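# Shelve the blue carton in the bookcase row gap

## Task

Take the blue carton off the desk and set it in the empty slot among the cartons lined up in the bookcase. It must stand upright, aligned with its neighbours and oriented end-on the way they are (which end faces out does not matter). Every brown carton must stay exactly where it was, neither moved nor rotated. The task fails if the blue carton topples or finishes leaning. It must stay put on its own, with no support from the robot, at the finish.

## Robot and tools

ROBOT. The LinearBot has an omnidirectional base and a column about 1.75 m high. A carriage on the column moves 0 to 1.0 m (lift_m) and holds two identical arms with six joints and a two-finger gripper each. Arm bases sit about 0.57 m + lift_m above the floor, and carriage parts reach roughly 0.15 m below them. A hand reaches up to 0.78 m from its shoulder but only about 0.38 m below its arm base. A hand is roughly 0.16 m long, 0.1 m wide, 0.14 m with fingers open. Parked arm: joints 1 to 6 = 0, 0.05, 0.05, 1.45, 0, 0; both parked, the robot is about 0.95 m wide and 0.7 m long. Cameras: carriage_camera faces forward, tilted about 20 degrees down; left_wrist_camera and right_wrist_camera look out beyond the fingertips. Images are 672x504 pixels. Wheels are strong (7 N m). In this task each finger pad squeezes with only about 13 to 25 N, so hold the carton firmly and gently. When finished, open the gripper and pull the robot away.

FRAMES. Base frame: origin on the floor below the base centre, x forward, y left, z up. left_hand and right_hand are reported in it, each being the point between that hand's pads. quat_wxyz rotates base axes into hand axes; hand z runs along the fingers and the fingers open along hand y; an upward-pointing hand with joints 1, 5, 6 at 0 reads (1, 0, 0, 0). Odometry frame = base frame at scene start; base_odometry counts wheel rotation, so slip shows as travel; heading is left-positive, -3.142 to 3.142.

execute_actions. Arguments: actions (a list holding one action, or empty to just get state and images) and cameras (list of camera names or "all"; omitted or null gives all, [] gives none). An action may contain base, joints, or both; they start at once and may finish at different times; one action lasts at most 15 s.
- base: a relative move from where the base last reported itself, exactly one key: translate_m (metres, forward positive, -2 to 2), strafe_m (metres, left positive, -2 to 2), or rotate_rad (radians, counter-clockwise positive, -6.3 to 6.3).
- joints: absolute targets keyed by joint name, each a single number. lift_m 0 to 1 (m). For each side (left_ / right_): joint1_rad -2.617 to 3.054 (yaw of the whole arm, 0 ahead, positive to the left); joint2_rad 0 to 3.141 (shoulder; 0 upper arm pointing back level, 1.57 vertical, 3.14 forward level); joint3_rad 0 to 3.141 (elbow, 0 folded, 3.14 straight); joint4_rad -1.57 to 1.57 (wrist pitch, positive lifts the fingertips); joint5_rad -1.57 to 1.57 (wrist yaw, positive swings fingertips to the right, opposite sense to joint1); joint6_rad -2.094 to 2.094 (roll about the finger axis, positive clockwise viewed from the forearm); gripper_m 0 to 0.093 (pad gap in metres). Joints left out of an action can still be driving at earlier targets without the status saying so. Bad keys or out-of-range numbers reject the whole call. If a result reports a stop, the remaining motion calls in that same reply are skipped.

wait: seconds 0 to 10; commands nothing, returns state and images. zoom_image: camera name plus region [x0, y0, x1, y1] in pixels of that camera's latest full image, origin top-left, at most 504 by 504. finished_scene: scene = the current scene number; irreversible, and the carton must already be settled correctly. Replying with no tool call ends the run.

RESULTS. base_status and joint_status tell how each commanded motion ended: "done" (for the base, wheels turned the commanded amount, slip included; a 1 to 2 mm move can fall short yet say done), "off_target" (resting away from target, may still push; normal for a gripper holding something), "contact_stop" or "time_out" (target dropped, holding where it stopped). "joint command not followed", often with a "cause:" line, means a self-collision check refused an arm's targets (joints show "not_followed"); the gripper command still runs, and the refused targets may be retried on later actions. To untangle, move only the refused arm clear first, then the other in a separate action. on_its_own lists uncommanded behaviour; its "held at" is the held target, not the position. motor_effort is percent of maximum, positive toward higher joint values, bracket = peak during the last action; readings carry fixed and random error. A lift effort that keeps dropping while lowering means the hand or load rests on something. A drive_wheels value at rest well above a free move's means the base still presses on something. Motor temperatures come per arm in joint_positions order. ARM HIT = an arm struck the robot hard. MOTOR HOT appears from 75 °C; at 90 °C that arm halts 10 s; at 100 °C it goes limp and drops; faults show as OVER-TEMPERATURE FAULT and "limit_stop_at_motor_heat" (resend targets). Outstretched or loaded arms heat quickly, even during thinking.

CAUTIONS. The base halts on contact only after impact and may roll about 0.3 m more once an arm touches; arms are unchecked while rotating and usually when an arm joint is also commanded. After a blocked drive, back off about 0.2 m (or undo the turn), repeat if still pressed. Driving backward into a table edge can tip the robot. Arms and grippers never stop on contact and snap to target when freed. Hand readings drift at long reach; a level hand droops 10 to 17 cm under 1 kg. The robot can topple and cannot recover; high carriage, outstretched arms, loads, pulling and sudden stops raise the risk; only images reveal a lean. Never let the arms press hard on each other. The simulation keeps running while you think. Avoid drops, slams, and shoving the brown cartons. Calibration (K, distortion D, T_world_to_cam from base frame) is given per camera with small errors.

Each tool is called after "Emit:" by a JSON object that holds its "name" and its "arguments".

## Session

Emit:
{"name": "execute_actions", "arguments": {"actions": [], "cameras": ["carriage_camera"]}}

Scene clock: 0.00 s.
Motor temperatures (°C, as the motors report them): left_arm=[23 22 26 21 23 22] | right_arm=[19 36 26 35 20 21]
base_odometry: x=+0.000 y=+0.000 heading=+0.000 (m, m, rad; odometry frame)
base_status: not commanded
joint_positions: lift_m=+0.298 left_joint1_rad=+0.005 left_joint2_rad=+0.057 left_joint3_rad=+0.050 left_joint4_rad=+1.430 left_joint5_rad=+0.001 left_joint6_rad=+0.063 left_gripper_m=+0.095 right_joint1_rad=-0.009 right_joint2_rad=+0.071 right_joint3_rad=+0.081 right_joint4_rad=+1.454 right_joint5_rad=+0.018 right_joint6_rad=+0.006 right_gripper_m=+0.094
joint_status: not commanded
motor_effort: lift_m=+24 drive_wheels=+0 (%)
left_hand: x=+0.3163 y=+0.3437 z=+1.2894 quat_wxyz=(+0.997, +0.003, +0.074, +0.034) (m; base frame)
right_hand: x=+0.3052 y=-0.3470 z=+1.2987 quat_wxyz=(+0.999, +0.009, +0.053, -0.002) (m; base frame)
pictures: carriage_camera
camera_calibration (this result's frames):
carriage_camera: T_world_to_cam=[[-0.0021662, -0.999545, 0.0300883, -0.0373478], [-0.323542, -0.0277695, -0.945806, 1.2579], [0.946211, -0.0117836, -0.323335, 0.249207], [0, 0, 0, 1]] pos_world=[0.171101, 0.000537063, 1.27143]
Images, in order (width x height): carriage_camera 672x504.

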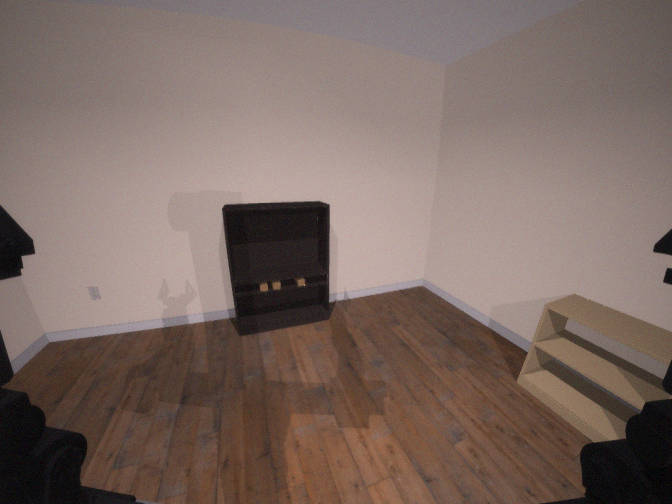

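Emit:
{"name": "execute_actions", "arguments": {"actions": [{"base":{"rotate_rad":-2.79}}], "cameras": ["carriage_camera"]}}

Scene clock: 24.77 s.
Motor temperatures (°C, as the motors report them): left_arm=[23 23 28 21 23 22] | right_arm=[19 35 27 33 20 21]
base_odometry: x=+0.000 y=+0.000 heading=-2.789 (m, m, rad; odometry frame)
base_status: done
joint_positions: lift_m=+0.298 left_joint1_rad=+0.005 left_joint2_rad=+0.057 left_joint3_rad=+0.050 left_joint4_rad=+1.427 left_joint5_rad=+0.001 left_joint6_rad=+0.063 left_gripper_m=+0.095 right_joint1_rad=-0.009 right_joint2_rad=+0.071 right_joint3_rad=+0.081 right_joint4_rad=+1.452 right_joint5_rad=+0.018 right_joint6_rad=+0.006 right_gripper_m=+0.094
joint_status: not commanded
motor_effort: lift_m=+23(24) drive_wheels=+9(20) (%)
left_hand: x=+0.3170 y=+0.3437 z=+1.2892 quat_wxyz=(+0.997, +0.003, +0.076, +0.034) (m; base frame)
right_hand: x=+0.3059 y=-0.3470 z=+1.2986 quat_wxyz=(+0.998, +0.009, +0.055, -0.002) (m; base frame)
pictures: carriage_camera
camera_calibration (this result's frames):
carriage_camera: T_world_to_cam=[[-0.0021662, -0.999545, 0.0300883, -0.0373478], [-0.323542, -0.0277695, -0.945806, 1.2579], [0.946211, -0.0117836, -0.323335, 0.249207], [0, 0, 0, 1]] pos_world=[0.171101, 0.000537063, 1.27143]
Images, in order (width x height): carriage_camera 672x504.

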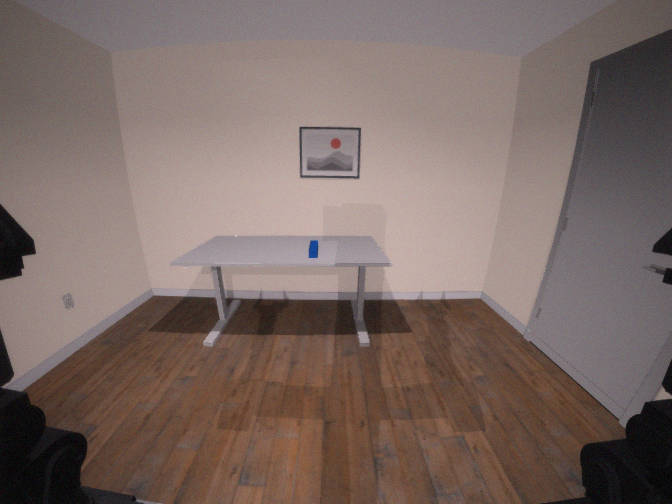

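Emit:
{"name": "execute_actions", "arguments": {"actions": [{"base":{"strafe_m":0.46},"joints":{"lift_m":0.42,"right_joint1_rad":0,"right_joint2_rad":2.0,"right_joint3_rad":0.9,"right_joint4_rad":1.1,"right_joint5_rad":0,"right_joint6_rad":0}}], "cameras": []}}

Emit:
{"name": "execute_actions", "arguments": {"actions": [{"base":{"translate_m":0.4},"joints":{"right_joint2_rad":2.8,"right_joint3_rad":1.3,"right_joint4_rad":1.5}}], "cameras": ["carriage_camera","right_wrist_camera"]}}

Scene clock: 38.27 s.
Motor temperatures (°C, as the motors report them): left_arm=[23 23 28 21 23 22] | right_arm=[19 35 28 33 20 21]
base_odometry: x=+0.158 y=-0.432 heading=-2.791 (m, m, rad; odometry frame)
base_status: done
joint_positions: lift_m=+0.420 left_joint1_rad=+0.005 left_joint2_rad=+0.057 left_joint3_rad=+0.050 left_joint4_rad=+1.427 left_joint5_rad=+0.001 left_joint6_rad=+0.063 left_gripper_m=+0.095 right_joint1_rad=-0.006 right_joint2_rad=+1.997 right_joint3_rad=+0.897 right_joint4_rad=+1.087 right_joint5_rad=+0.006 right_joint6_rad=+0.004 right_gripper_m=+0.094
joint_status: all done
motor_effort: lift_m=+24(29) drive_wheels=-9(21) (%)
left_hand: x=+0.3170 y=+0.3437 z=+1.4112 quat_wxyz=(+0.997, +0.003, +0.076, +0.034) (m; base frame)
right_hand: x=+0.8175 y=-0.3482 z=+1.1406 quat_wxyz=(+0.702, +0.006, +0.712, -0.003) (m; base frame)
pictures: none
No camera images: the call's "cameras" was empty. Leave "cameras" out to get every camera's image.

Scene clock: 41.07 s.
Motor temperatures (°C, as the motors report them): left_arm=[23 23 29 21 23 22] | right_arm=[19 36 28 34 20 21]
base_odometry: x=-0.217 y=-0.570 heading=-2.790 (m, m, rad; odometry frame)
base_status: done
joint_positions: lift_m=+0.420 left_joint1_rad=+0.005 left_joint2_rad=+0.057 left_joint3_rad=+0.050 left_joint4_rad=+1.427 left_joint5_rad=+0.001 left_joint6_rad=+0.063 left_gripper_m=+0.095 right_joint1_rad=-0.005 right_joint2_rad=+2.808 right_joint3_rad=+1.290 right_joint4_rad=+1.488 right_joint5_rad=+0.005 right_joint6_rad=+0.004 right_gripper_m=+0.094
joint_status: all done
motor_effort: lift_m=+23(23) drive_wheels=-8(16) (%)
left_hand: x=+0.3170 y=+0.3437 z=+1.4112 quat_wxyz=(+0.997, +0.003, +0.076, +0.034) (m; base frame)
right_hand: x=+0.8661 y=-0.3477 z=+0.9323 quat_wxyz=(+0.696, +0.005, +0.718, -0.003) (m; base frame)
pictures: carriage_camera, right_wrist_camera
camera_calibration (this result's frames):
carriage_camera: T_world_to_cam=[[-0.0021662, -0.999545, 0.0300883, -0.0410168], [-0.323542, -0.0277695, -0.945806, 1.37324], [0.946211, -0.0117836, -0.323335, 0.288636], [0, 0, 0, 1]] pos_world=[0.171101, 0.000537063, 1.39338]
right_wrist_camera: T_world_to_cam=[[-0.0173608, -0.999626, -0.0211403, -0.310158], [-0.604209, 0.027335, -0.796357, 1.27903], [0.796637, -0.00105223, -0.604457, -0.000913424], [0, 0, 0, 1]] pos_world=[0.768145, -0.345005, 1.01146]
Images, in order (width x height): carriage_camera 672x504, right_wrist_camera 672x504.

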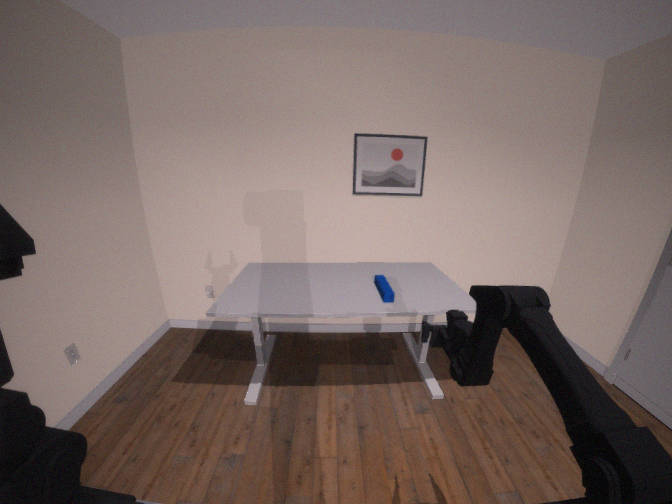

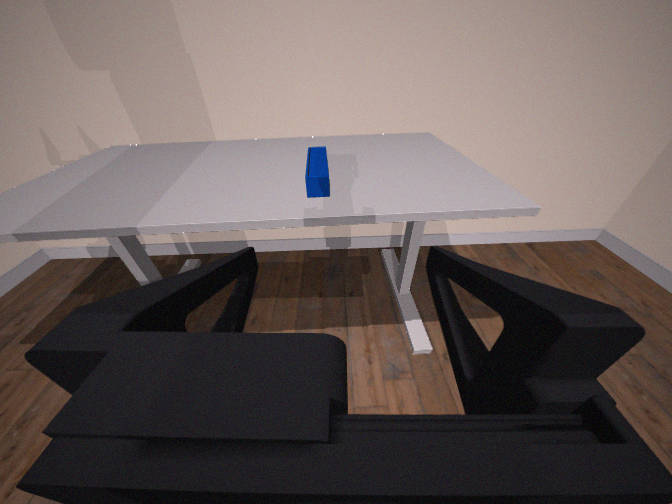

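Emit:
{"name": "execute_actions", "arguments": {"actions": [{"base":{"strafe_m":0.04},"joints":{"lift_m":0.30,"right_joint5_rad":-0.05}}], "cameras": []}}

Emit:
{"name": "execute_actions", "arguments": {"actions": [{"base":{"translate_m":0.2}}], "cameras": ["carriage_camera","right_wrist_camera"]}}

Scene clock: 55.60 s.
Motor temperatures (°C, as the motors report them): left_arm=[23 24 29 21 23 22] | right_arm=[19 43 28 37 20 21]
base_odometry: x=-0.204 y=-0.608 heading=-2.790 (m, m, rad; odometry frame)
base_status: done
joint_positions: lift_m=+0.300 left_joint1_rad=+0.005 left_joint2_rad=+0.057 left_joint3_rad=+0.050 left_joint4_rad=+1.428 left_joint5_rad=+0.001 left_joint6_rad=+0.063 left_gripper_m=+0.095 right_joint1_rad=-0.003 right_joint2_rad=+2.805 right_joint3_rad=+1.290 right_joint4_rad=+1.492 right_joint5_rad=-0.044 right_joint6_rad=+0.004 right_gripper_m=+0.094
joint_status: all done
motor_effort: lift_m=+22(21) drive_wheels=+4(13) (%)
left_hand: x=+0.3167 y=+0.3437 z=+1.2914 quat_wxyz=(+0.997, +0.003, +0.075, +0.034) (m; base frame)
right_hand: x=+0.8664 y=-0.3379 z=+0.8152 quat_wxyz=(+0.699, -0.013, +0.715, +0.016) (m; base frame)
pictures: none
No camera images: the call's "cameras" was empty. Leave "cameras" out to get every camera's image.

Scene clock: 57.77 s.
Motor temperatures (°C, as the motors report them): left_arm=[23 24 29 21 23 22] | right_arm=[19 44 28 37 20 21]
base_odometry: x=-0.392 y=-0.677 heading=-2.789 (m, m, rad; odometry frame)
base_status: done
joint_positions: lift_m=+0.300 left_joint1_rad=+0.005 left_joint2_rad=+0.057 left_joint3_rad=+0.050 left_joint4_rad=+1.428 left_joint5_rad=+0.001 left_joint6_rad=+0.063 left_gripper_m=+0.095 right_joint1_rad=-0.003 right_joint2_rad=+2.805 right_joint3_rad=+1.290 right_joint4_rad=+1.494 right_joint5_rad=-0.044 right_joint6_rad=+0.004 right_gripper_m=+0.094
joint_status: not commanded
motor_effort: lift_m=+21(22) drive_wheels=-6(13) (%)
left_hand: x=+0.3168 y=+0.3437 z=+1.2914 quat_wxyz=(+0.997, +0.003, +0.075, +0.034) (m; base frame)
right_hand: x=+0.8665 y=-0.3379 z=+0.8155 quat_wxyz=(+0.699, -0.013, +0.715, +0.016) (m; base frame)
pictures: carriage_camera, right_wrist_camera
camera_calibration (this result's frames):
carriage_camera: T_world_to_cam=[[-0.0021662, -0.999545, 0.0300883, -0.0374099], [-0.323542, -0.0277695, -0.945806, 1.25986], [0.946211, -0.0117836, -0.323335, 0.249875], [0, 0, 0, 1]] pos_world=[0.171101, 0.000537063, 1.2735]
right_wrist_camera: T_world_to_cam=[[0.034285, -0.999163, -0.0223057, -0.346465], [-0.598136, -0.00263373, -0.80139, 1.17468], [0.800661, 0.0408175, -0.597726, -0.0666639], [0, 0, 0, 1]] pos_world=[0.767873, -0.340361, 0.893803]
Images, in order (width x height): carriage_camera 672x504, right_wrist_camera 672x504.

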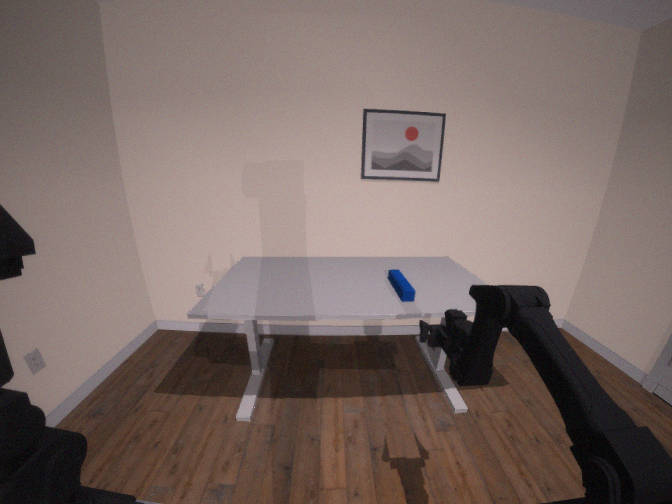

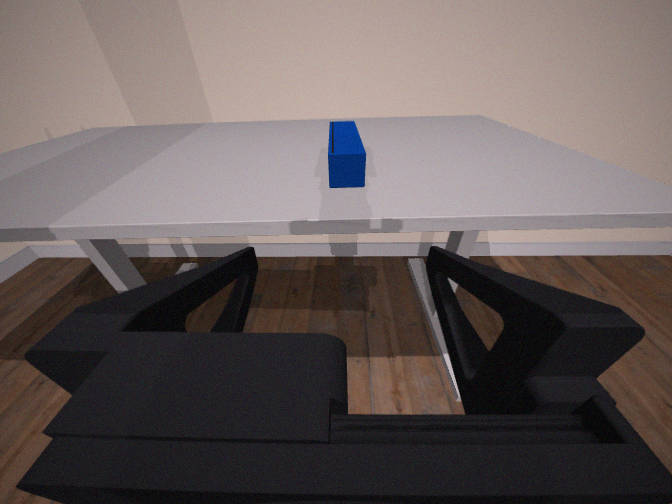

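Emit:
{"name": "execute_actions", "arguments": {"actions": [{"base":{"translate_m":0.2},"joints":{"lift_m":0.268}}], "cameras": ["carriage_camera","right_wrist_camera"]}}

Scene clock: 79.63 s.
Motor temperatures (°C, as the motors report them): left_arm=[23 24 30 21 23 22] | right_arm=[19 50 28 39 20 21]
base_odometry: x=-0.579 y=-0.747 heading=-2.788 (m, m, rad; odometry frame)
base_status: done
joint_positions: lift_m=+0.268 left_joint1_rad=+0.005 left_joint2_rad=+0.057 left_joint3_rad=+0.050 left_joint4_rad=+1.429 left_joint5_rad=+0.001 left_joint6_rad=+0.063 left_gripper_m=+0.095 right_joint1_rad=-0.002 right_joint2_rad=+2.807 right_joint3_rad=+1.290 right_joint4_rad=+1.492 right_joint5_rad=-0.045 right_joint6_rad=+0.004 right_gripper_m=+0.094
joint_status: all done
motor_effort: lift_m=+23(24) drive_wheels=-6(14) (%)
left_hand: x=+0.3164 y=+0.3437 z=+1.2594 quat_wxyz=(+0.997, +0.003, +0.074, +0.034) (m; base frame)
right_hand: x=+0.8662 y=-0.3373 z=+0.7822 quat_wxyz=(+0.698, -0.014, +0.716, +0.017) (m; base frame)
pictures: carriage_camera, right_wrist_camera
camera_calibration (this result's frames):
carriage_camera: T_world_to_cam=[[-0.0021662, -0.999545, 0.0300883, -0.0364476], [-0.323542, -0.0277695, -0.945806, 1.22961], [0.946211, -0.0117836, -0.323335, 0.239534], [0, 0, 0, 1]] pos_world=[0.171101, 0.000537063, 1.24152]
right_wrist_camera: T_world_to_cam=[[0.0361136, -0.999095, -0.0224622, -0.347992], [-0.600878, -0.00374846, -0.799332, 1.14821], [0.798525, 0.0423638, -0.600469, -0.0818726], [0, 0, 0, 1]] pos_world=[0.767879, -0.339905, 0.860823]
Images, in order (width x height): carriage_camera 672x504, right_wrist_camera 672x504.

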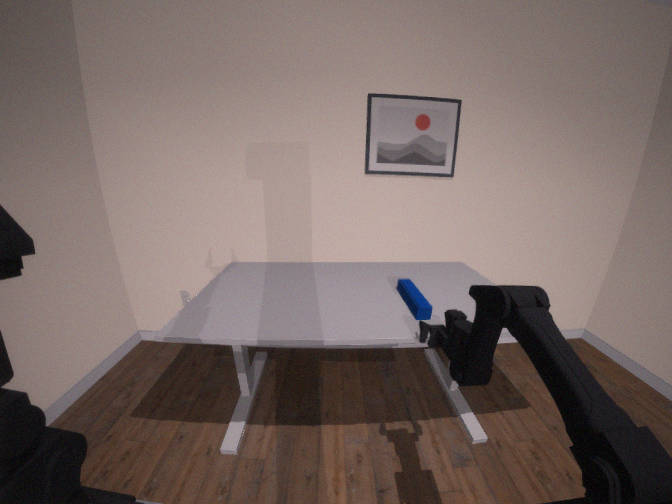

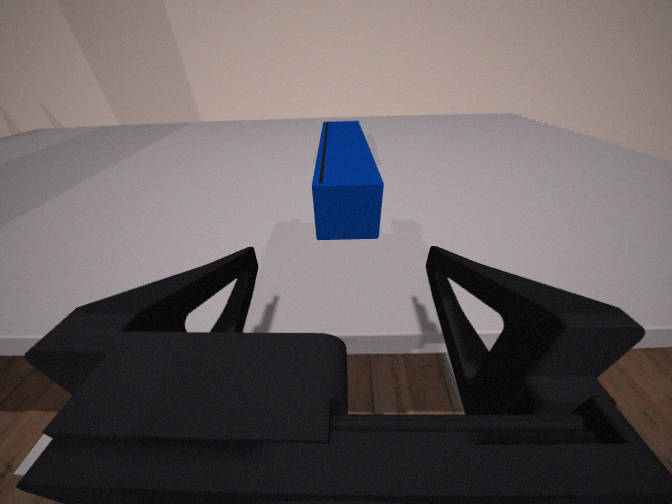

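Emit:
{"name": "execute_actions", "arguments": {"actions": [{"base":{"translate_m":0.17},"joints":{"lift_m":0.263}}], "cameras": ["carriage_camera","right_wrist_camera"]}}

Scene clock: 93.23 s.
Motor temperatures (°C, as the motors report them): left_arm=[23 24 30 21 23 22] | right_arm=[19 53 28 40 20 21]
base_odometry: x=-0.739 y=-0.806 heading=-2.787 (m, m, rad; odometry frame)
base_status: done
joint_positions: lift_m=+0.263 left_joint1_rad=+0.005 left_joint2_rad=+0.057 left_joint3_rad=+0.050 left_joint4_rad=+1.431 left_joint5_rad=+0.001 left_joint6_rad=+0.063 left_gripper_m=+0.095 right_joint1_rad=-0.001 right_joint2_rad=+2.807 right_joint3_rad=+1.290 right_joint4_rad=+1.494 right_joint5_rad=-0.045 right_joint6_rad=+0.004 right_gripper_m=+0.094
joint_status: all done
motor_effort: lift_m=+21(23) drive_wheels=-5(15) (%)
left_hand: x=+0.3160 y=+0.3437 z=+1.2545 quat_wxyz=(+0.997, +0.003, +0.074, +0.034) (m; base frame)
right_hand: x=+0.8661 y=-0.3368 z=+0.7775 quat_wxyz=(+0.699, -0.014, +0.715, +0.017) (m; base frame)
pictures: carriage_camera, right_wrist_camera
camera_calibration (this result's frames):
carriage_camera: T_world_to_cam=[[-0.0021662, -0.999545, 0.0300883, -0.0362983], [-0.323542, -0.0277695, -0.945806, 1.22491], [0.946211, -0.0117836, -0.323335, 0.237929], [0, 0, 0, 1]] pos_world=[0.171101, 0.000537063, 1.23655]
right_wrist_camera: T_world_to_cam=[[0.0372911, -0.999053, -0.0224127, -0.348627], [-0.599653, -0.00443019, -0.800248, 1.14383], [0.799391, 0.0432819, -0.59925, -0.0860662], [0, 0, 0, 1]] pos_world=[0.767704, -0.339504, 0.855962]
Images, in order (width x height): carriage_camera 672x504, right_wrist_camera 672x504.

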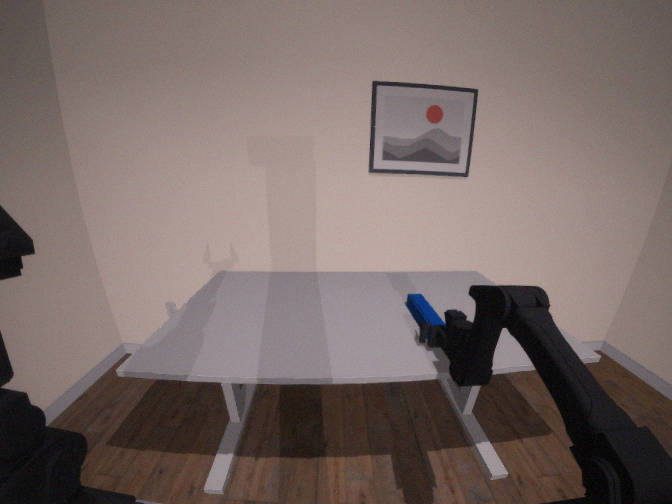

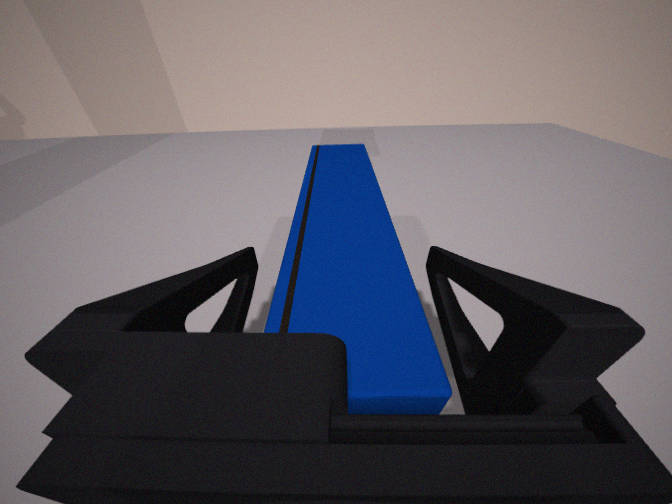

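Good. Grip, lift, back off.

Emit:
{"name": "execute_actions", "arguments": {"actions": [{"joints":{"right_gripper_m":0.03}}], "cameras": []}}

Emit:
{"name": "execute_actions", "arguments": {"actions": [{"joints":{"lift_m":0.33,"right_gripper_m":0.03}}], "cameras": ["right_wrist_camera"]}}

Emit:
{"name": "execute_actions", "arguments": {"actions": [{"base":{"translate_m":-0.7},"joints":{"right_gripper_m":0.03}}], "cameras": []}}

Emit:
{"name": "execute_actions", "arguments": {"actions": [{"base":{"rotate_rad":3.1416},"joints":{"right_gripper_m":0.03,"right_joint2_rad":1.5,"right_joint3_rad":0.5,"right_joint4_rad":1.0,"right_joint5_rad":0,"lift_m":0.0}}], "cameras": ["carriage_camera","right_wrist_camera"]}}

Scene clock: 104.73 s.
Motor temperatures (°C, as the motors report them): left_arm=[23 24 30 21 23 22] | right_arm=[19 55 28 40 20 21]
base_odometry: x=-0.739 y=-0.806 heading=-2.787 (m, m, rad; odometry frame)
base_status: not commanded
joint_positions: lift_m=+0.263 left_joint1_rad=+0.005 left_joint2_rad=+0.057 left_joint3_rad=+0.050 left_joint4_rad=+1.431 left_joint5_rad=+0.001 left_joint6_rad=+0.063 left_gripper_m=+0.095 right_joint1_rad=-0.001 right_joint2_rad=+2.807 right_joint3_rad=+1.290 right_joint4_rad=+1.494 right_joint5_rad=-0.045 right_joint6_rad=+0.004 right_gripper_m=+0.060
joint_status: right_gripper_m off_target (ended at +0.060, target +0.030)
motor_effort: lift_m=+21(22) drive_wheels=-5(5) (%)
left_hand: x=+0.3160 y=+0.3437 z=+1.2545 quat_wxyz=(+0.997, +0.003, +0.074, +0.034) (m; base frame)
right_hand: x=+0.8661 y=-0.3368 z=+0.7775 quat_wxyz=(+0.699, -0.014, +0.715, +0.017) (m; base frame)
pictures: none
No camera images: the call's "cameras" was empty. Leave "cameras" out to get every camera's image.

Scene clock: 105.63 s.
Motor temperatures (°C, as the motors report them): left_arm=[23 24 30 21 23 22] | right_arm=[19 55 28 40 20 21]
base_odometry: x=-0.739 y=-0.806 heading=-2.787 (m, m, rad; odometry frame)
base_status: not commanded
joint_positions: lift_m=+0.330 left_joint1_rad=+0.005 left_joint2_rad=+0.057 left_joint3_rad=+0.050 left_joint4_rad=+1.431 left_joint5_rad=+0.001 left_joint6_rad=+0.063 left_gripper_m=+0.095 right_joint1_rad=-0.001 right_joint2_rad=+2.804 right_joint3_rad=+1.290 right_joint4_rad=+1.487 right_joint5_rad=-0.045 right_joint6_rad=+0.004 right_gripper_m=+0.060
joint_status: right_gripper_m off_target (ended at +0.060, target +0.030); the others done
motor_effort: lift_m=+24(29) drive_wheels=+6(5) (%)
left_hand: x=+0.3161 y=+0.3437 z=+1.3213 quat_wxyz=(+0.997, +0.003, +0.074, +0.034) (m; base frame)
right_hand: x=+0.8666 y=-0.3368 z=+0.8443 quat_wxyz=(+0.697, -0.014, +0.717, +0.017) (m; base frame)
pictures: right_wrist_camera
camera_calibration (this result's frames):
right_wrist_camera: T_world_to_cam=[[0.0372053, -0.999053, -0.0225603, -0.346947], [-0.602701, -0.00442572, -0.797955, 1.19827], [0.797099, 0.0432853, -0.602295, -0.041829], [0, 0, 0, 1]] pos_world=[0.768451, -0.339505, 0.923148]
Images, in order (width x height): right_wrist_camera 672x504.

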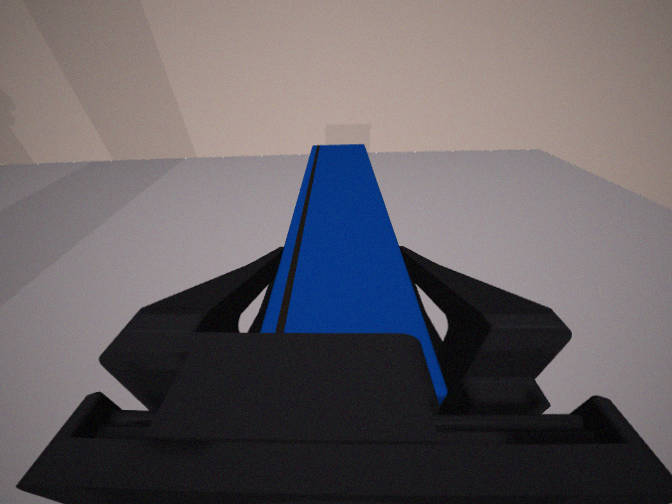

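Scene clock: 109.27 s.
Motor temperatures (°C, as the motors report them): left_arm=[23 24 30 21 23 22] | right_arm=[19 55 28 40 20 21]
base_odometry: x=-0.082 y=-0.564 heading=-2.787 (m, m, rad; odometry frame)
base_status: done
joint_positions: lift_m=+0.330 left_joint1_rad=+0.005 left_joint2_rad=+0.057 left_joint3_rad=+0.050 left_joint4_rad=+1.430 left_joint5_rad=+0.001 left_joint6_rad=+0.063 left_gripper_m=+0.095 right_joint1_rad=-0.001 right_joint2_rad=+2.804 right_joint3_rad=+1.290 right_joint4_rad=+1.485 right_joint5_rad=-0.046 right_joint6_rad=+0.004 right_gripper_m=+0.060
joint_status: right_gripper_m off_target (ended at +0.060, target +0.030)
motor_effort: lift_m=+25(23) drive_wheels=-1(21) (%)
left_hand: x=+0.3162 y=+0.3437 z=+1.3213 quat_wxyz=(+0.997, +0.003, +0.074, +0.034) (m; base frame)
right_hand: x=+0.8666 y=-0.3366 z=+0.8438 quat_wxyz=(+0.696, -0.014, +0.717, +0.017) (m; base frame)
pictures: none
No camera images: the call's "cameras" was empty. Leave "cameras" out to get every camera's image.

Scene clock: 113.63 s.
Motor temperatures (°C, as the motors report them): left_arm=[23 24 30 21 23 22] | right_arm=[19 54 28 41 20 21]
base_odometry: x=-0.082 y=-0.564 heading=+0.354 (m, m, rad; odometry frame)
base_status: done
joint_positions: lift_m=+0.000 left_joint1_rad=+0.005 left_joint2_rad=+0.057 left_joint3_rad=+0.050 left_joint4_rad=+1.425 left_joint5_rad=+0.001 left_joint6_rad=+0.063 left_gripper_m=+0.095 right_joint1_rad=-0.003 right_joint2_rad=+1.513 right_joint3_rad=+0.507 right_joint4_rad=+0.976 right_joint5_rad=+0.001 right_joint6_rad=+0.004 right_gripper_m=+0.060
joint_status: right_gripper_m off_target (ended at +0.060, target +0.030); the others done
motor_effort: lift_m=+23(22) drive_wheels=+10(19) (%)
left_hand: x=+0.3174 y=+0.3437 z=+0.9913 quat_wxyz=(+0.997, +0.003, +0.076, +0.034) (m; base frame)
right_hand: x=+0.7103 y=-0.3453 z=+0.7563 quat_wxyz=(+0.696, +0.003, +0.718, +0.000) (m; base frame)
pictures: carriage_camera, right_wrist_camera
camera_calibration (this result's frames):
carriage_camera: T_world_to_cam=[[-0.0021662, -0.999545, 0.0300883, -0.0283843], [-0.323542, -0.0277695, -0.945806, 0.97614], [0.946211, -0.0117836, -0.323335, 0.152883], [0, 0, 0, 1]] pos_world=[0.171101, 0.000537063, 0.973526]
right_wrist_camera: T_world_to_cam=[[-0.0108799, -0.999714, -0.0212778, -0.31868], [-0.604373, 0.0235269, -0.796354, 1.04349], [0.796627, 0.00419548, -0.604457, 0.0186007], [0, 0, 0, 1]] pos_world=[0.612372, -0.343217, 0.835449]
Images, in order (width x height): carriage_camera 672x504, right_wrist_camera 672x504.

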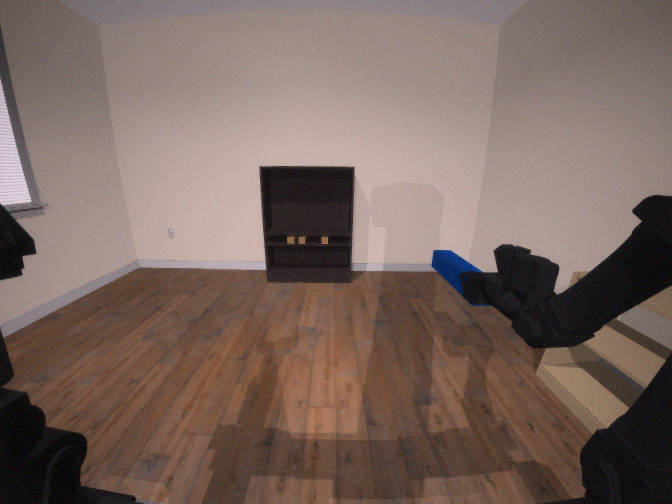

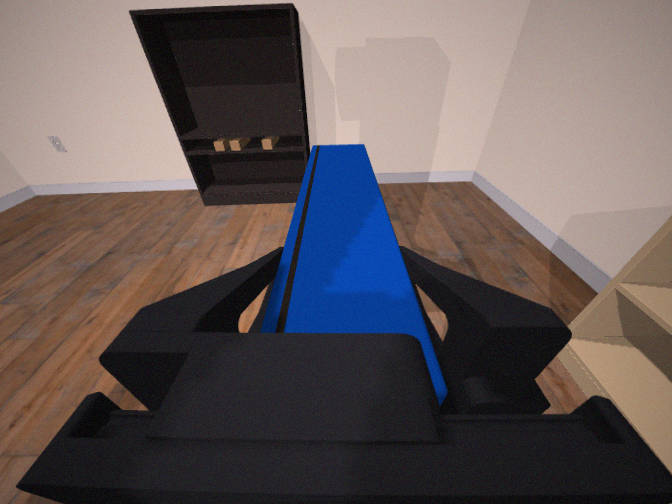

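Emit:
{"name": "execute_actions", "arguments": {"actions": [{"base":{"strafe_m":0.5},"joints":{"right_gripper_m":0.03}}], "cameras": []}}

Emit:
{"name": "execute_actions", "arguments": {"actions": [{"base":{"translate_m":0.95},"joints":{"right_gripper_m":0.03}}], "cameras": []}}

Emit:
{"name": "execute_actions", "arguments": {"actions": [{"joints":{"right_gripper_m":0.03,"right_joint2_rad":2.8,"right_joint3_rad":1.3,"right_joint4_rad":1.5,"lift_m":0.04}}], "cameras": ["carriage_camera","right_wrist_camera"]}}

Emit:
{"name": "zoom_image", "arguments": {"camera": "right_wrist_camera", "region": [150, 60, 550, 260]}}

Scene clock: 139.43 s.
Motor temperatures (°C, as the motors report them): left_arm=[23 24 30 21 23 22] | right_arm=[19 47 29 42 20 21]
base_odometry: x=-0.256 y=-0.095 heading=+0.355 (m, m, rad; odometry frame)
base_status: done
joint_positions: lift_m=+0.000 left_joint1_rad=+0.005 left_joint2_rad=+0.057 left_joint3_rad=+0.050 left_joint4_rad=+1.425 left_joint5_rad=+0.001 left_joint6_rad=+0.063 left_gripper_m=+0.095 right_joint1_rad=-0.003 right_joint2_rad=+1.513 right_joint3_rad=+0.507 right_joint4_rad=+0.978 right_joint5_rad=+0.001 right_joint6_rad=+0.004 right_gripper_m=+0.060
joint_status: right_gripper_m off_target (ended at +0.060, target +0.030)
motor_effort: lift_m=+23(22) drive_wheels=-9(22) (%)
left_hand: x=+0.3174 y=+0.3437 z=+0.9913 quat_wxyz=(+0.997, +0.003, +0.076, +0.034) (m; base frame)
right_hand: x=+0.7103 y=-0.3454 z=+0.7567 quat_wxyz=(+0.697, +0.003, +0.717, +0.000) (m; base frame)
pictures: none
No camera images: the call's "cameras" was empty. Leave "cameras" out to get every camera's image.

Scene clock: 143.60 s.
Motor temperatures (°C, as the motors report them): left_arm=[23 24 30 21 23 22] | right_arm=[19 46 29 43 20 21]
base_odometry: x=+0.634 y=+0.236 heading=+0.356 (m, m, rad; odometry frame)
base_status: done
joint_positions: lift_m=+0.000 left_joint1_rad=+0.005 left_joint2_rad=+0.057 left_joint3_rad=+0.050 left_joint4_rad=+1.429 left_joint5_rad=+0.001 left_joint6_rad=+0.063 left_gripper_m=+0.095 right_joint1_rad=-0.003 right_joint2_rad=+1.513 right_joint3_rad=+0.507 right_joint4_rad=+0.979 right_joint5_rad=+0.000 right_joint6_rad=+0.004 right_gripper_m=+0.060
joint_status: right_gripper_m off_target (ended at +0.060, target +0.030)
motor_effort: lift_m=+23(22) drive_wheels=-7(17) (%)
left_hand: x=+0.3166 y=+0.3437 z=+0.9914 quat_wxyz=(+0.997, +0.003, +0.075, +0.034) (m; base frame)
right_hand: x=+0.7103 y=-0.3449 z=+0.7570 quat_wxyz=(+0.697, +0.002, +0.717, +0.000) (m; base frame)
pictures: none
No camera images: the call's "cameras" was empty. Leave "cameras" out to get every camera's image.

Scene clock: 145.30 s.
Motor temperatures (°C, as the motors report them): left_arm=[23 24 30 21 23 22] | right_arm=[19 46 29 43 20 21]
base_odometry: x=+0.634 y=+0.236 heading=+0.356 (m, m, rad; odometry frame)
base_status: not commanded
joint_positions: lift_m=+0.040 left_joint1_rad=+0.005 left_joint2_rad=+0.057 left_joint3_rad=+0.050 left_joint4_rad=+1.428 left_joint5_rad=+0.001 left_joint6_rad=+0.063 left_gripper_m=+0.095 right_joint1_rad=-0.003 right_joint2_rad=+2.807 right_joint3_rad=+1.280 right_joint4_rad=+1.471 right_joint5_rad=+0.000 right_joint6_rad=+0.004 right_gripper_m=+0.060
joint_status: right_gripper_m off_target (ended at +0.060, target +0.030); the others done
motor_effort: lift_m=+24(29) drive_wheels=+7(9) (%)
left_hand: x=+0.3167 y=+0.3437 z=+1.0312 quat_wxyz=(+0.997, +0.003, +0.075, +0.034) (m; base frame)
right_hand: x=+0.8634 y=-0.3453 z=+0.5453 quat_wxyz=(+0.687, +0.002, +0.727, +0.000) (m; base frame)
pictures: carriage_camera, right_wrist_camera
camera_calibration (this result's frames):
carriage_camera: T_world_to_cam=[[-0.0021662, -0.999545, 0.0300883, -0.0295834], [-0.323542, -0.0277695, -0.945806, 1.01383], [0.946211, -0.0117836, -0.323335, 0.16577], [0, 0, 0, 1]] pos_world=[0.171101, 0.000537063, 1.01338]
right_wrist_camera: T_world_to_cam=[[-0.0103099, -0.999724, -0.0210884, -0.322108], [-0.625744, 0.0229001, -0.779692, 0.977091], [0.77996, 0.00515743, -0.625808, -0.204543], [0, 0, 0, 1]] pos_world=[0.767623, -0.34334, 0.627032]
Images, in order (width x height): carriage_camera 672x504, right_wrist_camera 672x504.

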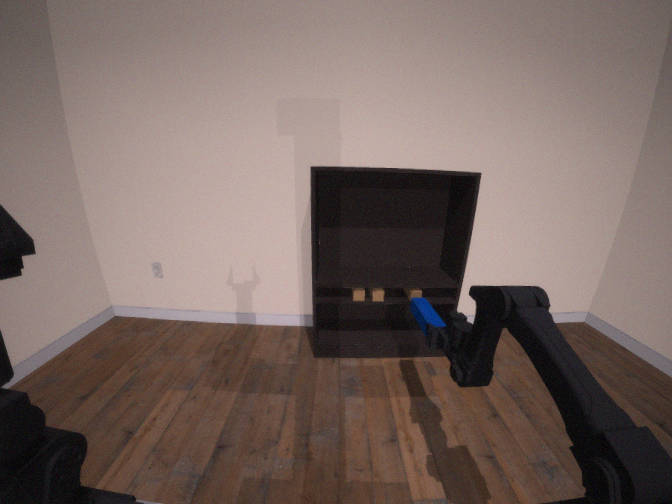

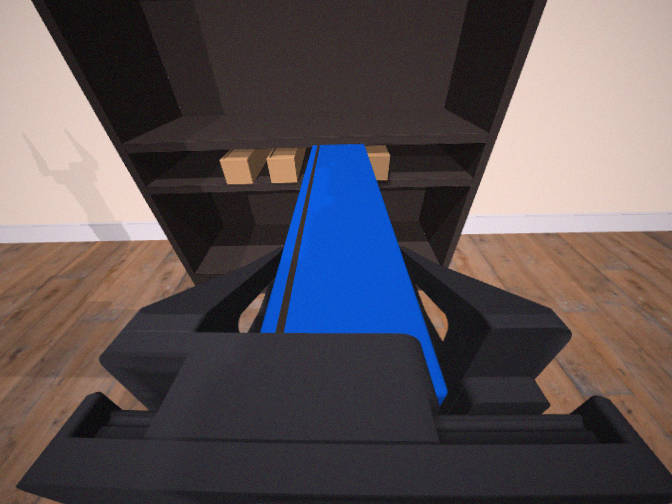

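Region (150, 60, 550, 260) of right_wrist_camera's 672x504 image, scaled by 1.260, with more detail than that image has.

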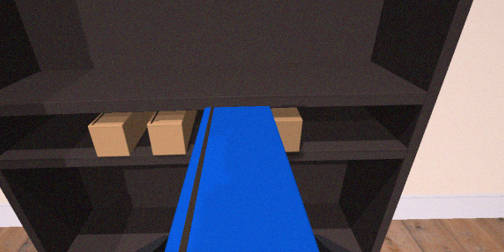

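Emit:
{"name": "execute_actions", "arguments": {"actions": [{"base":{"translate_m":-0.05},"joints":{"right_gripper_m":0.03,"right_joint2_rad":3.08,"right_joint3_rad":1.55,"right_joint4_rad":1.55,"lift_m":0.04}}], "cameras": ["carriage_camera","right_wrist_camera"]}}

Emit:
{"name": "zoom_image", "arguments": {"camera": "carriage_camera", "region": [330, 250, 490, 370]}}

Scene clock: 178.20 s.
Motor temperatures (°C, as the motors report them): left_arm=[23 24 31 21 23 22] | right_arm=[19 54 29 44 20 21]
base_odometry: x=+0.587 y=+0.219 heading=+0.356 (m, m, rad; odometry frame)
base_status: done
joint_positions: lift_m=+0.040 left_joint1_rad=+0.005 left_joint2_rad=+0.057 left_joint3_rad=+0.050 left_joint4_rad=+1.428 left_joint5_rad=+0.001 left_joint6_rad=+0.063 left_gripper_m=+0.095 right_joint1_rad=-0.001 right_joint2_rad=+3.094 right_joint3_rad=+1.531 right_joint4_rad=+1.524 right_joint5_rad=+0.000 right_joint6_rad=+0.004 right_gripper_m=+0.060
joint_status: right_gripper_m off_target (ended at +0.060, target +0.030); the others done
motor_effort: lift_m=+24(23) drive_wheels=+3(11) (%)
left_hand: x=+0.3168 y=+0.3437 z=+1.0312 quat_wxyz=(+0.997, +0.003, +0.075, +0.034) (m; base frame)
right_hand: x=+0.8693 y=-0.3444 z=+0.4734 quat_wxyz=(+0.693, +0.002, +0.721, +0.001) (m; base frame)
pictures: carriage_camera, right_wrist_camera
camera_calibration (this result's frames):
carriage_camera: T_world_to_cam=[[-0.0021662, -0.999545, 0.0300883, -0.0295834], [-0.323542, -0.0277695, -0.945806, 1.01383], [0.946211, -0.0117836, -0.323335, 0.16577], [0, 0, 0, 1]] pos_world=[0.171101, 0.000537063, 1.01338]
right_wrist_camera: T_world_to_cam=[[-0.00839697, -0.999739, -0.0212259, -0.324279], [-0.611398, 0.0219297, -0.79102, 0.917293], [0.791279, 0.00633529, -0.611423, -0.270356], [0, 0, 0, 1]] pos_world=[0.772036, -0.342598, 0.553412]
Images, in order (width x height): carriage_camera 672x504, right_wrist_camera 672x504.

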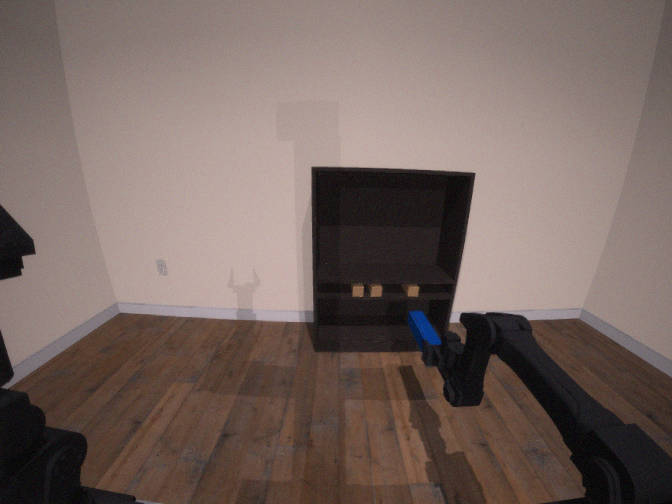

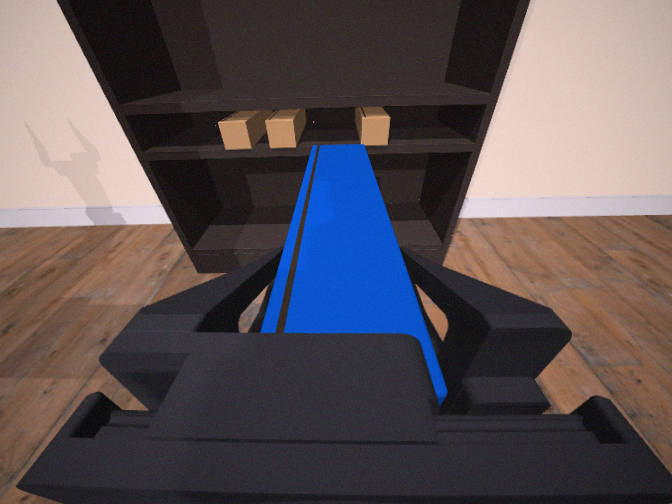

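Region (330, 250, 490, 370) of carriage_camera's 672x504 image, scaled by 3.150, with more detail than that image has; it fills the top 378 rows of this view, and the rest is white.

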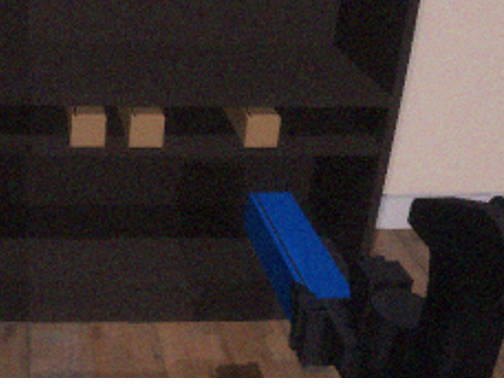

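Emit:
{"name": "execute_actions", "arguments": {"actions": [{"base":{"strafe_m":0.02},"joints":{"right_gripper_m":0.03,"lift_m":0.033}}], "cameras": []}}

Emit:
{"name": "execute_actions", "arguments": {"actions": [{"base":{"translate_m":0.19},"joints":{"right_gripper_m":0.03}}], "cameras": ["carriage_camera","right_wrist_camera"]}}

Emit:
{"name": "zoom_image", "arguments": {"camera": "right_wrist_camera", "region": [150, 60, 550, 260]}}

Emit:
{"name": "zoom_image", "arguments": {"camera": "carriage_camera", "region": [340, 260, 500, 380]}}

Scene clock: 198.60 s.
Motor temperatures (°C, as the motors report them): left_arm=[23 24 31 21 23 22] | right_arm=[19 59 29 45 20 21]
base_odometry: x=+0.581 y=+0.237 heading=+0.355 (m, m, rad; odometry frame)
base_status: done
joint_positions: lift_m=+0.033 left_joint1_rad=+0.005 left_joint2_rad=+0.057 left_joint3_rad=+0.050 left_joint4_rad=+1.428 left_joint5_rad=+0.001 left_joint6_rad=+0.063 left_gripper_m=+0.095 right_joint1_rad=-0.001 right_joint2_rad=+3.092 right_joint3_rad=+1.535 right_joint4_rad=+1.529 right_joint5_rad=+0.000 right_joint6_rad=+0.004 right_gripper_m=+0.060
joint_status: right_gripper_m off_target (ended at +0.060, target +0.030); the others done
motor_effort: lift_m=+22(22) drive_wheels=-6(13) (%)
left_hand: x=+0.3168 y=+0.3437 z=+1.0244 quat_wxyz=(+0.997, +0.003, +0.075, +0.034) (m; base frame)
right_hand: x=+0.8707 y=-0.3444 z=+0.4700 quat_wxyz=(+0.697, +0.002, +0.717, +0.001) (m; base frame)
pictures: none
No camera images: the call's "cameras" was empty. Leave "cameras" out to get every camera's image.

Scene clock: 200.73 s.
Motor temperatures (°C, as the motors report them): left_arm=[23 24 31 21 23 22] | right_arm=[19 59 29 45 20 21]
base_odometry: x=+0.759 y=+0.304 heading=+0.356 (m, m, rad; odometry frame)
base_status: done
joint_positions: lift_m=+0.033 left_joint1_rad=+0.005 left_joint2_rad=+0.057 left_joint3_rad=+0.050 left_joint4_rad=+1.429 left_joint5_rad=+0.001 left_joint6_rad=+0.063 left_gripper_m=+0.095 right_joint1_rad=-0.001 right_joint2_rad=+3.092 right_joint3_rad=+1.535 right_joint4_rad=+1.531 right_joint5_rad=+0.000 right_joint6_rad=+0.004 right_gripper_m=+0.060
joint_status: right_gripper_m off_target (ended at +0.060, target +0.030)
motor_effort: lift_m=+23(22) drive_wheels=-6(15) (%)
left_hand: x=+0.3166 y=+0.3437 z=+1.0244 quat_wxyz=(+0.997, +0.003, +0.075, +0.034) (m; base frame)
right_hand: x=+0.8707 y=-0.3444 z=+0.4704 quat_wxyz=(+0.698, +0.002, +0.716, +0.001) (m; base frame)
pictures: carriage_camera, right_wrist_camera
camera_calibration (this result's frames):
carriage_camera: T_world_to_cam=[[-0.0021662, -0.999545, 0.0300883, -0.0293768], [-0.323542, -0.0277695, -0.945806, 1.00734], [0.946211, -0.0117836, -0.323335, 0.163549], [0, 0, 0, 1]] pos_world=[0.171101, 0.000537063, 1.00651]
right_wrist_camera: T_world_to_cam=[[-0.0081292, -0.99974, -0.0213163, -0.324523], [-0.601392, 0.0219188, -0.798654, 0.91069], [0.798913, 0.00632701, -0.601413, -0.284728], [0, 0, 0, 1]] pos_world=[0.772516, -0.342598, 0.549169]
Images, in order (width x height): carriage_camera 672x504, right_wrist_camera 672x504.

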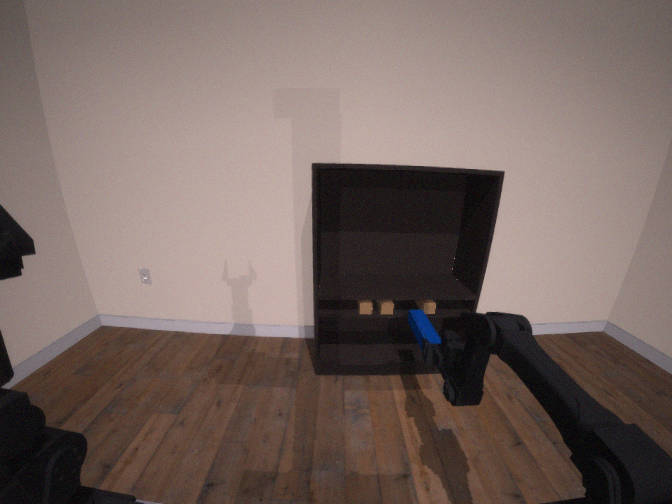

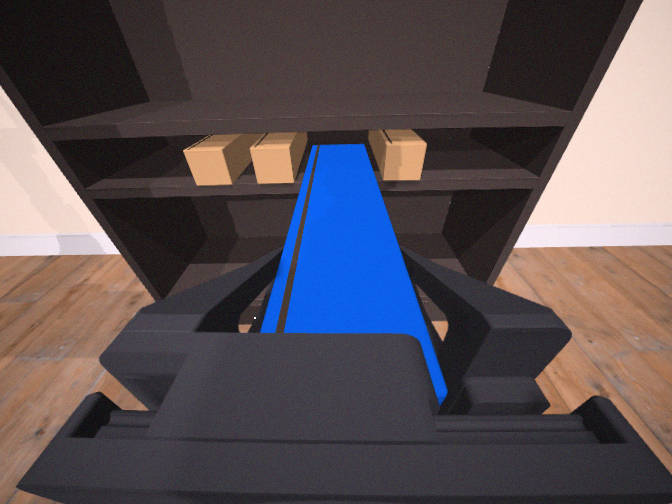

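Region (150, 60, 550, 260) of right_wrist_camera's 672x504 image, scaled by 1.260, with more detail than that image has.

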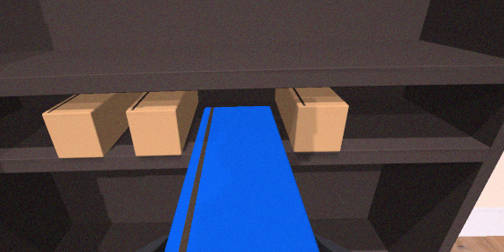

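Region (340, 260, 500, 380) of carriage_camera's 672x504 image, scaled by 3.150, with more detail than that image has; it fills the top 378 rows of this view, and the rest is white.

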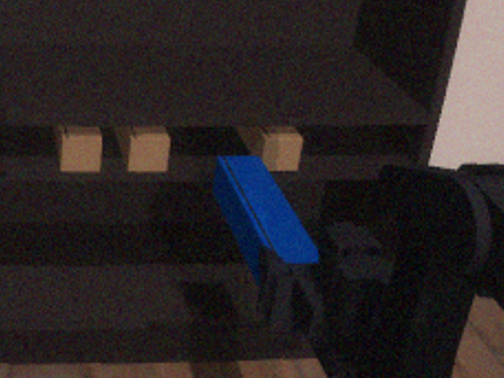

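Emit:
{"name": "execute_actions", "arguments": {"actions": [{"joints":{"right_gripper_m":0.03,"lift_m":0.015}}], "cameras": []}}

Emit:
{"name": "execute_actions", "arguments": {"actions": [{"base":{"translate_m":0.07},"joints":{"right_gripper_m":0.03}}], "cameras": ["right_wrist_camera","carriage_camera"]}}

Emit:
{"name": "zoom_image", "arguments": {"camera": "right_wrist_camera", "region": [150, 60, 550, 260]}}

Emit:
{"name": "zoom_image", "arguments": {"camera": "carriage_camera", "region": [340, 260, 500, 380]}}

Scene clock: 229.63 s.
Motor temperatures (°C, as the motors report them): left_arm=[23 24 31 21 23 22] | right_arm=[19 63 28 46 20 21]
base_odometry: x=+0.758 y=+0.304 heading=+0.356 (m, m, rad; odometry frame)
base_status: not commanded
joint_positions: lift_m=+0.015 left_joint1_rad=+0.005 left_joint2_rad=+0.057 left_joint3_rad=+0.050 left_joint4_rad=+1.429 left_joint5_rad=+0.001 left_joint6_rad=+0.063 left_gripper_m=+0.095 right_joint1_rad=-0.001 right_joint2_rad=+3.090 right_joint3_rad=+1.535 right_joint4_rad=+1.529 right_joint5_rad=+0.000 right_joint6_rad=+0.004 right_gripper_m=+0.060
joint_status: right_gripper_m off_target (ended at +0.060, target +0.030); the others done
motor_effort: lift_m=+23(22) drive_wheels=+7(6) (%)
left_hand: x=+0.3166 y=+0.3437 z=+1.0064 quat_wxyz=(+0.997, +0.003, +0.075, +0.034) (m; base frame)
right_hand: x=+0.8715 y=-0.3444 z=+0.4534 quat_wxyz=(+0.698, +0.002, +0.716, +0.001) (m; base frame)
pictures: none
No camera images: the call's "cameras" was empty. Leave "cameras" out to get every camera's image.

Scene clock: 230.97 s.
Motor temperatures (°C, as the motors report them): left_arm=[23 24 31 21 23 22] | right_arm=[19 63 28 46 20 21]
base_odometry: x=+0.824 y=+0.329 heading=+0.357 (m, m, rad; odometry frame)
base_status: done
joint_positions: lift_m=+0.015 left_joint1_rad=+0.005 left_joint2_rad=+0.057 left_joint3_rad=+0.050 left_joint4_rad=+1.430 left_joint5_rad=+0.001 left_joint6_rad=+0.063 left_gripper_m=+0.095 right_joint1_rad=+0.000 right_joint2_rad=+3.090 right_joint3_rad=+1.535 right_joint4_rad=+1.529 right_joint5_rad=+0.000 right_joint6_rad=+0.004 right_gripper_m=+0.060
joint_status: right_gripper_m off_target (ended at +0.060, target +0.030)
motor_effort: lift_m=+24(24) drive_wheels=-5(13) (%)
left_hand: x=+0.3163 y=+0.3437 z=+1.0064 quat_wxyz=(+0.997, +0.003, +0.074, +0.034) (m; base frame)
right_hand: x=+0.8715 y=-0.3437 z=+0.4535 quat_wxyz=(+0.698, +0.001, +0.716, +0.001) (m; base frame)
pictures: carriage_camera, right_wrist_camera
camera_calibration (this result's frames):
carriage_camera: T_world_to_cam=[[-0.0021662, -0.999545, 0.0300883, -0.0288343], [-0.323542, -0.0277695, -0.945806, 0.990286], [0.946211, -0.0117836, -0.323335, 0.157719], [0, 0, 0, 1]] pos_world=[0.171101, 0.000537063, 0.988483]
right_wrist_camera: T_world_to_cam=[[-0.00696066, -0.999748, -0.0213243, -0.325218], [-0.600502, 0.0212306, -0.799341, 0.896871], [0.799593, 0.00724135, -0.600499, -0.296197], [0, 0, 0, 1]] pos_world=[0.773146, -0.342032, 0.532105]
Images, in order (width x height): carriage_camera 672x504, right_wrist_camera 672x504.

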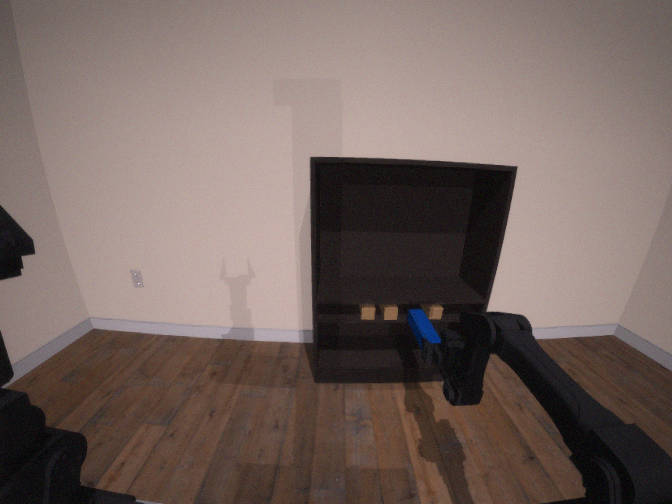

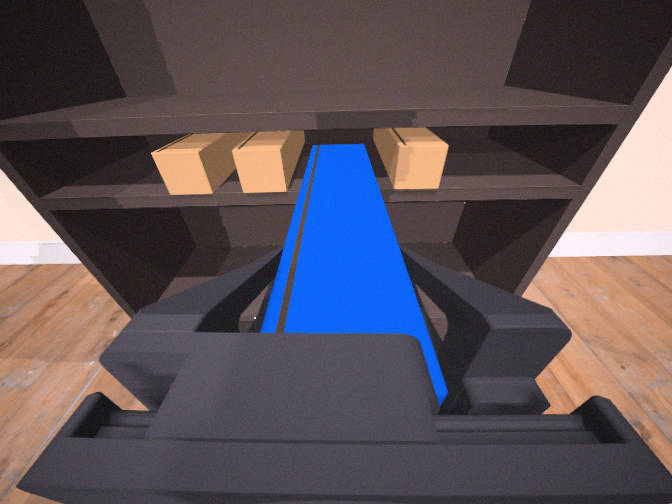

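Region (150, 60, 550, 260) of right_wrist_camera's 672x504 image, scaled by 1.260, with more detail than that image has.

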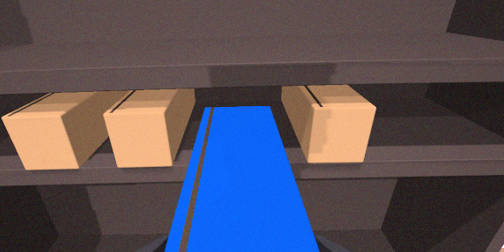

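Region (340, 260, 500, 380) of carriage_camera's 672x504 image, scaled by 3.150, with more detail than that image has; it fills the top 378 rows of this view, and the rest is white.

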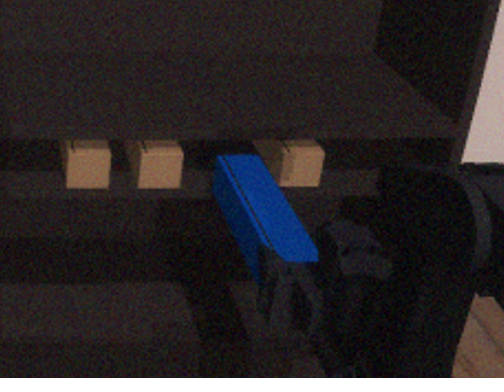

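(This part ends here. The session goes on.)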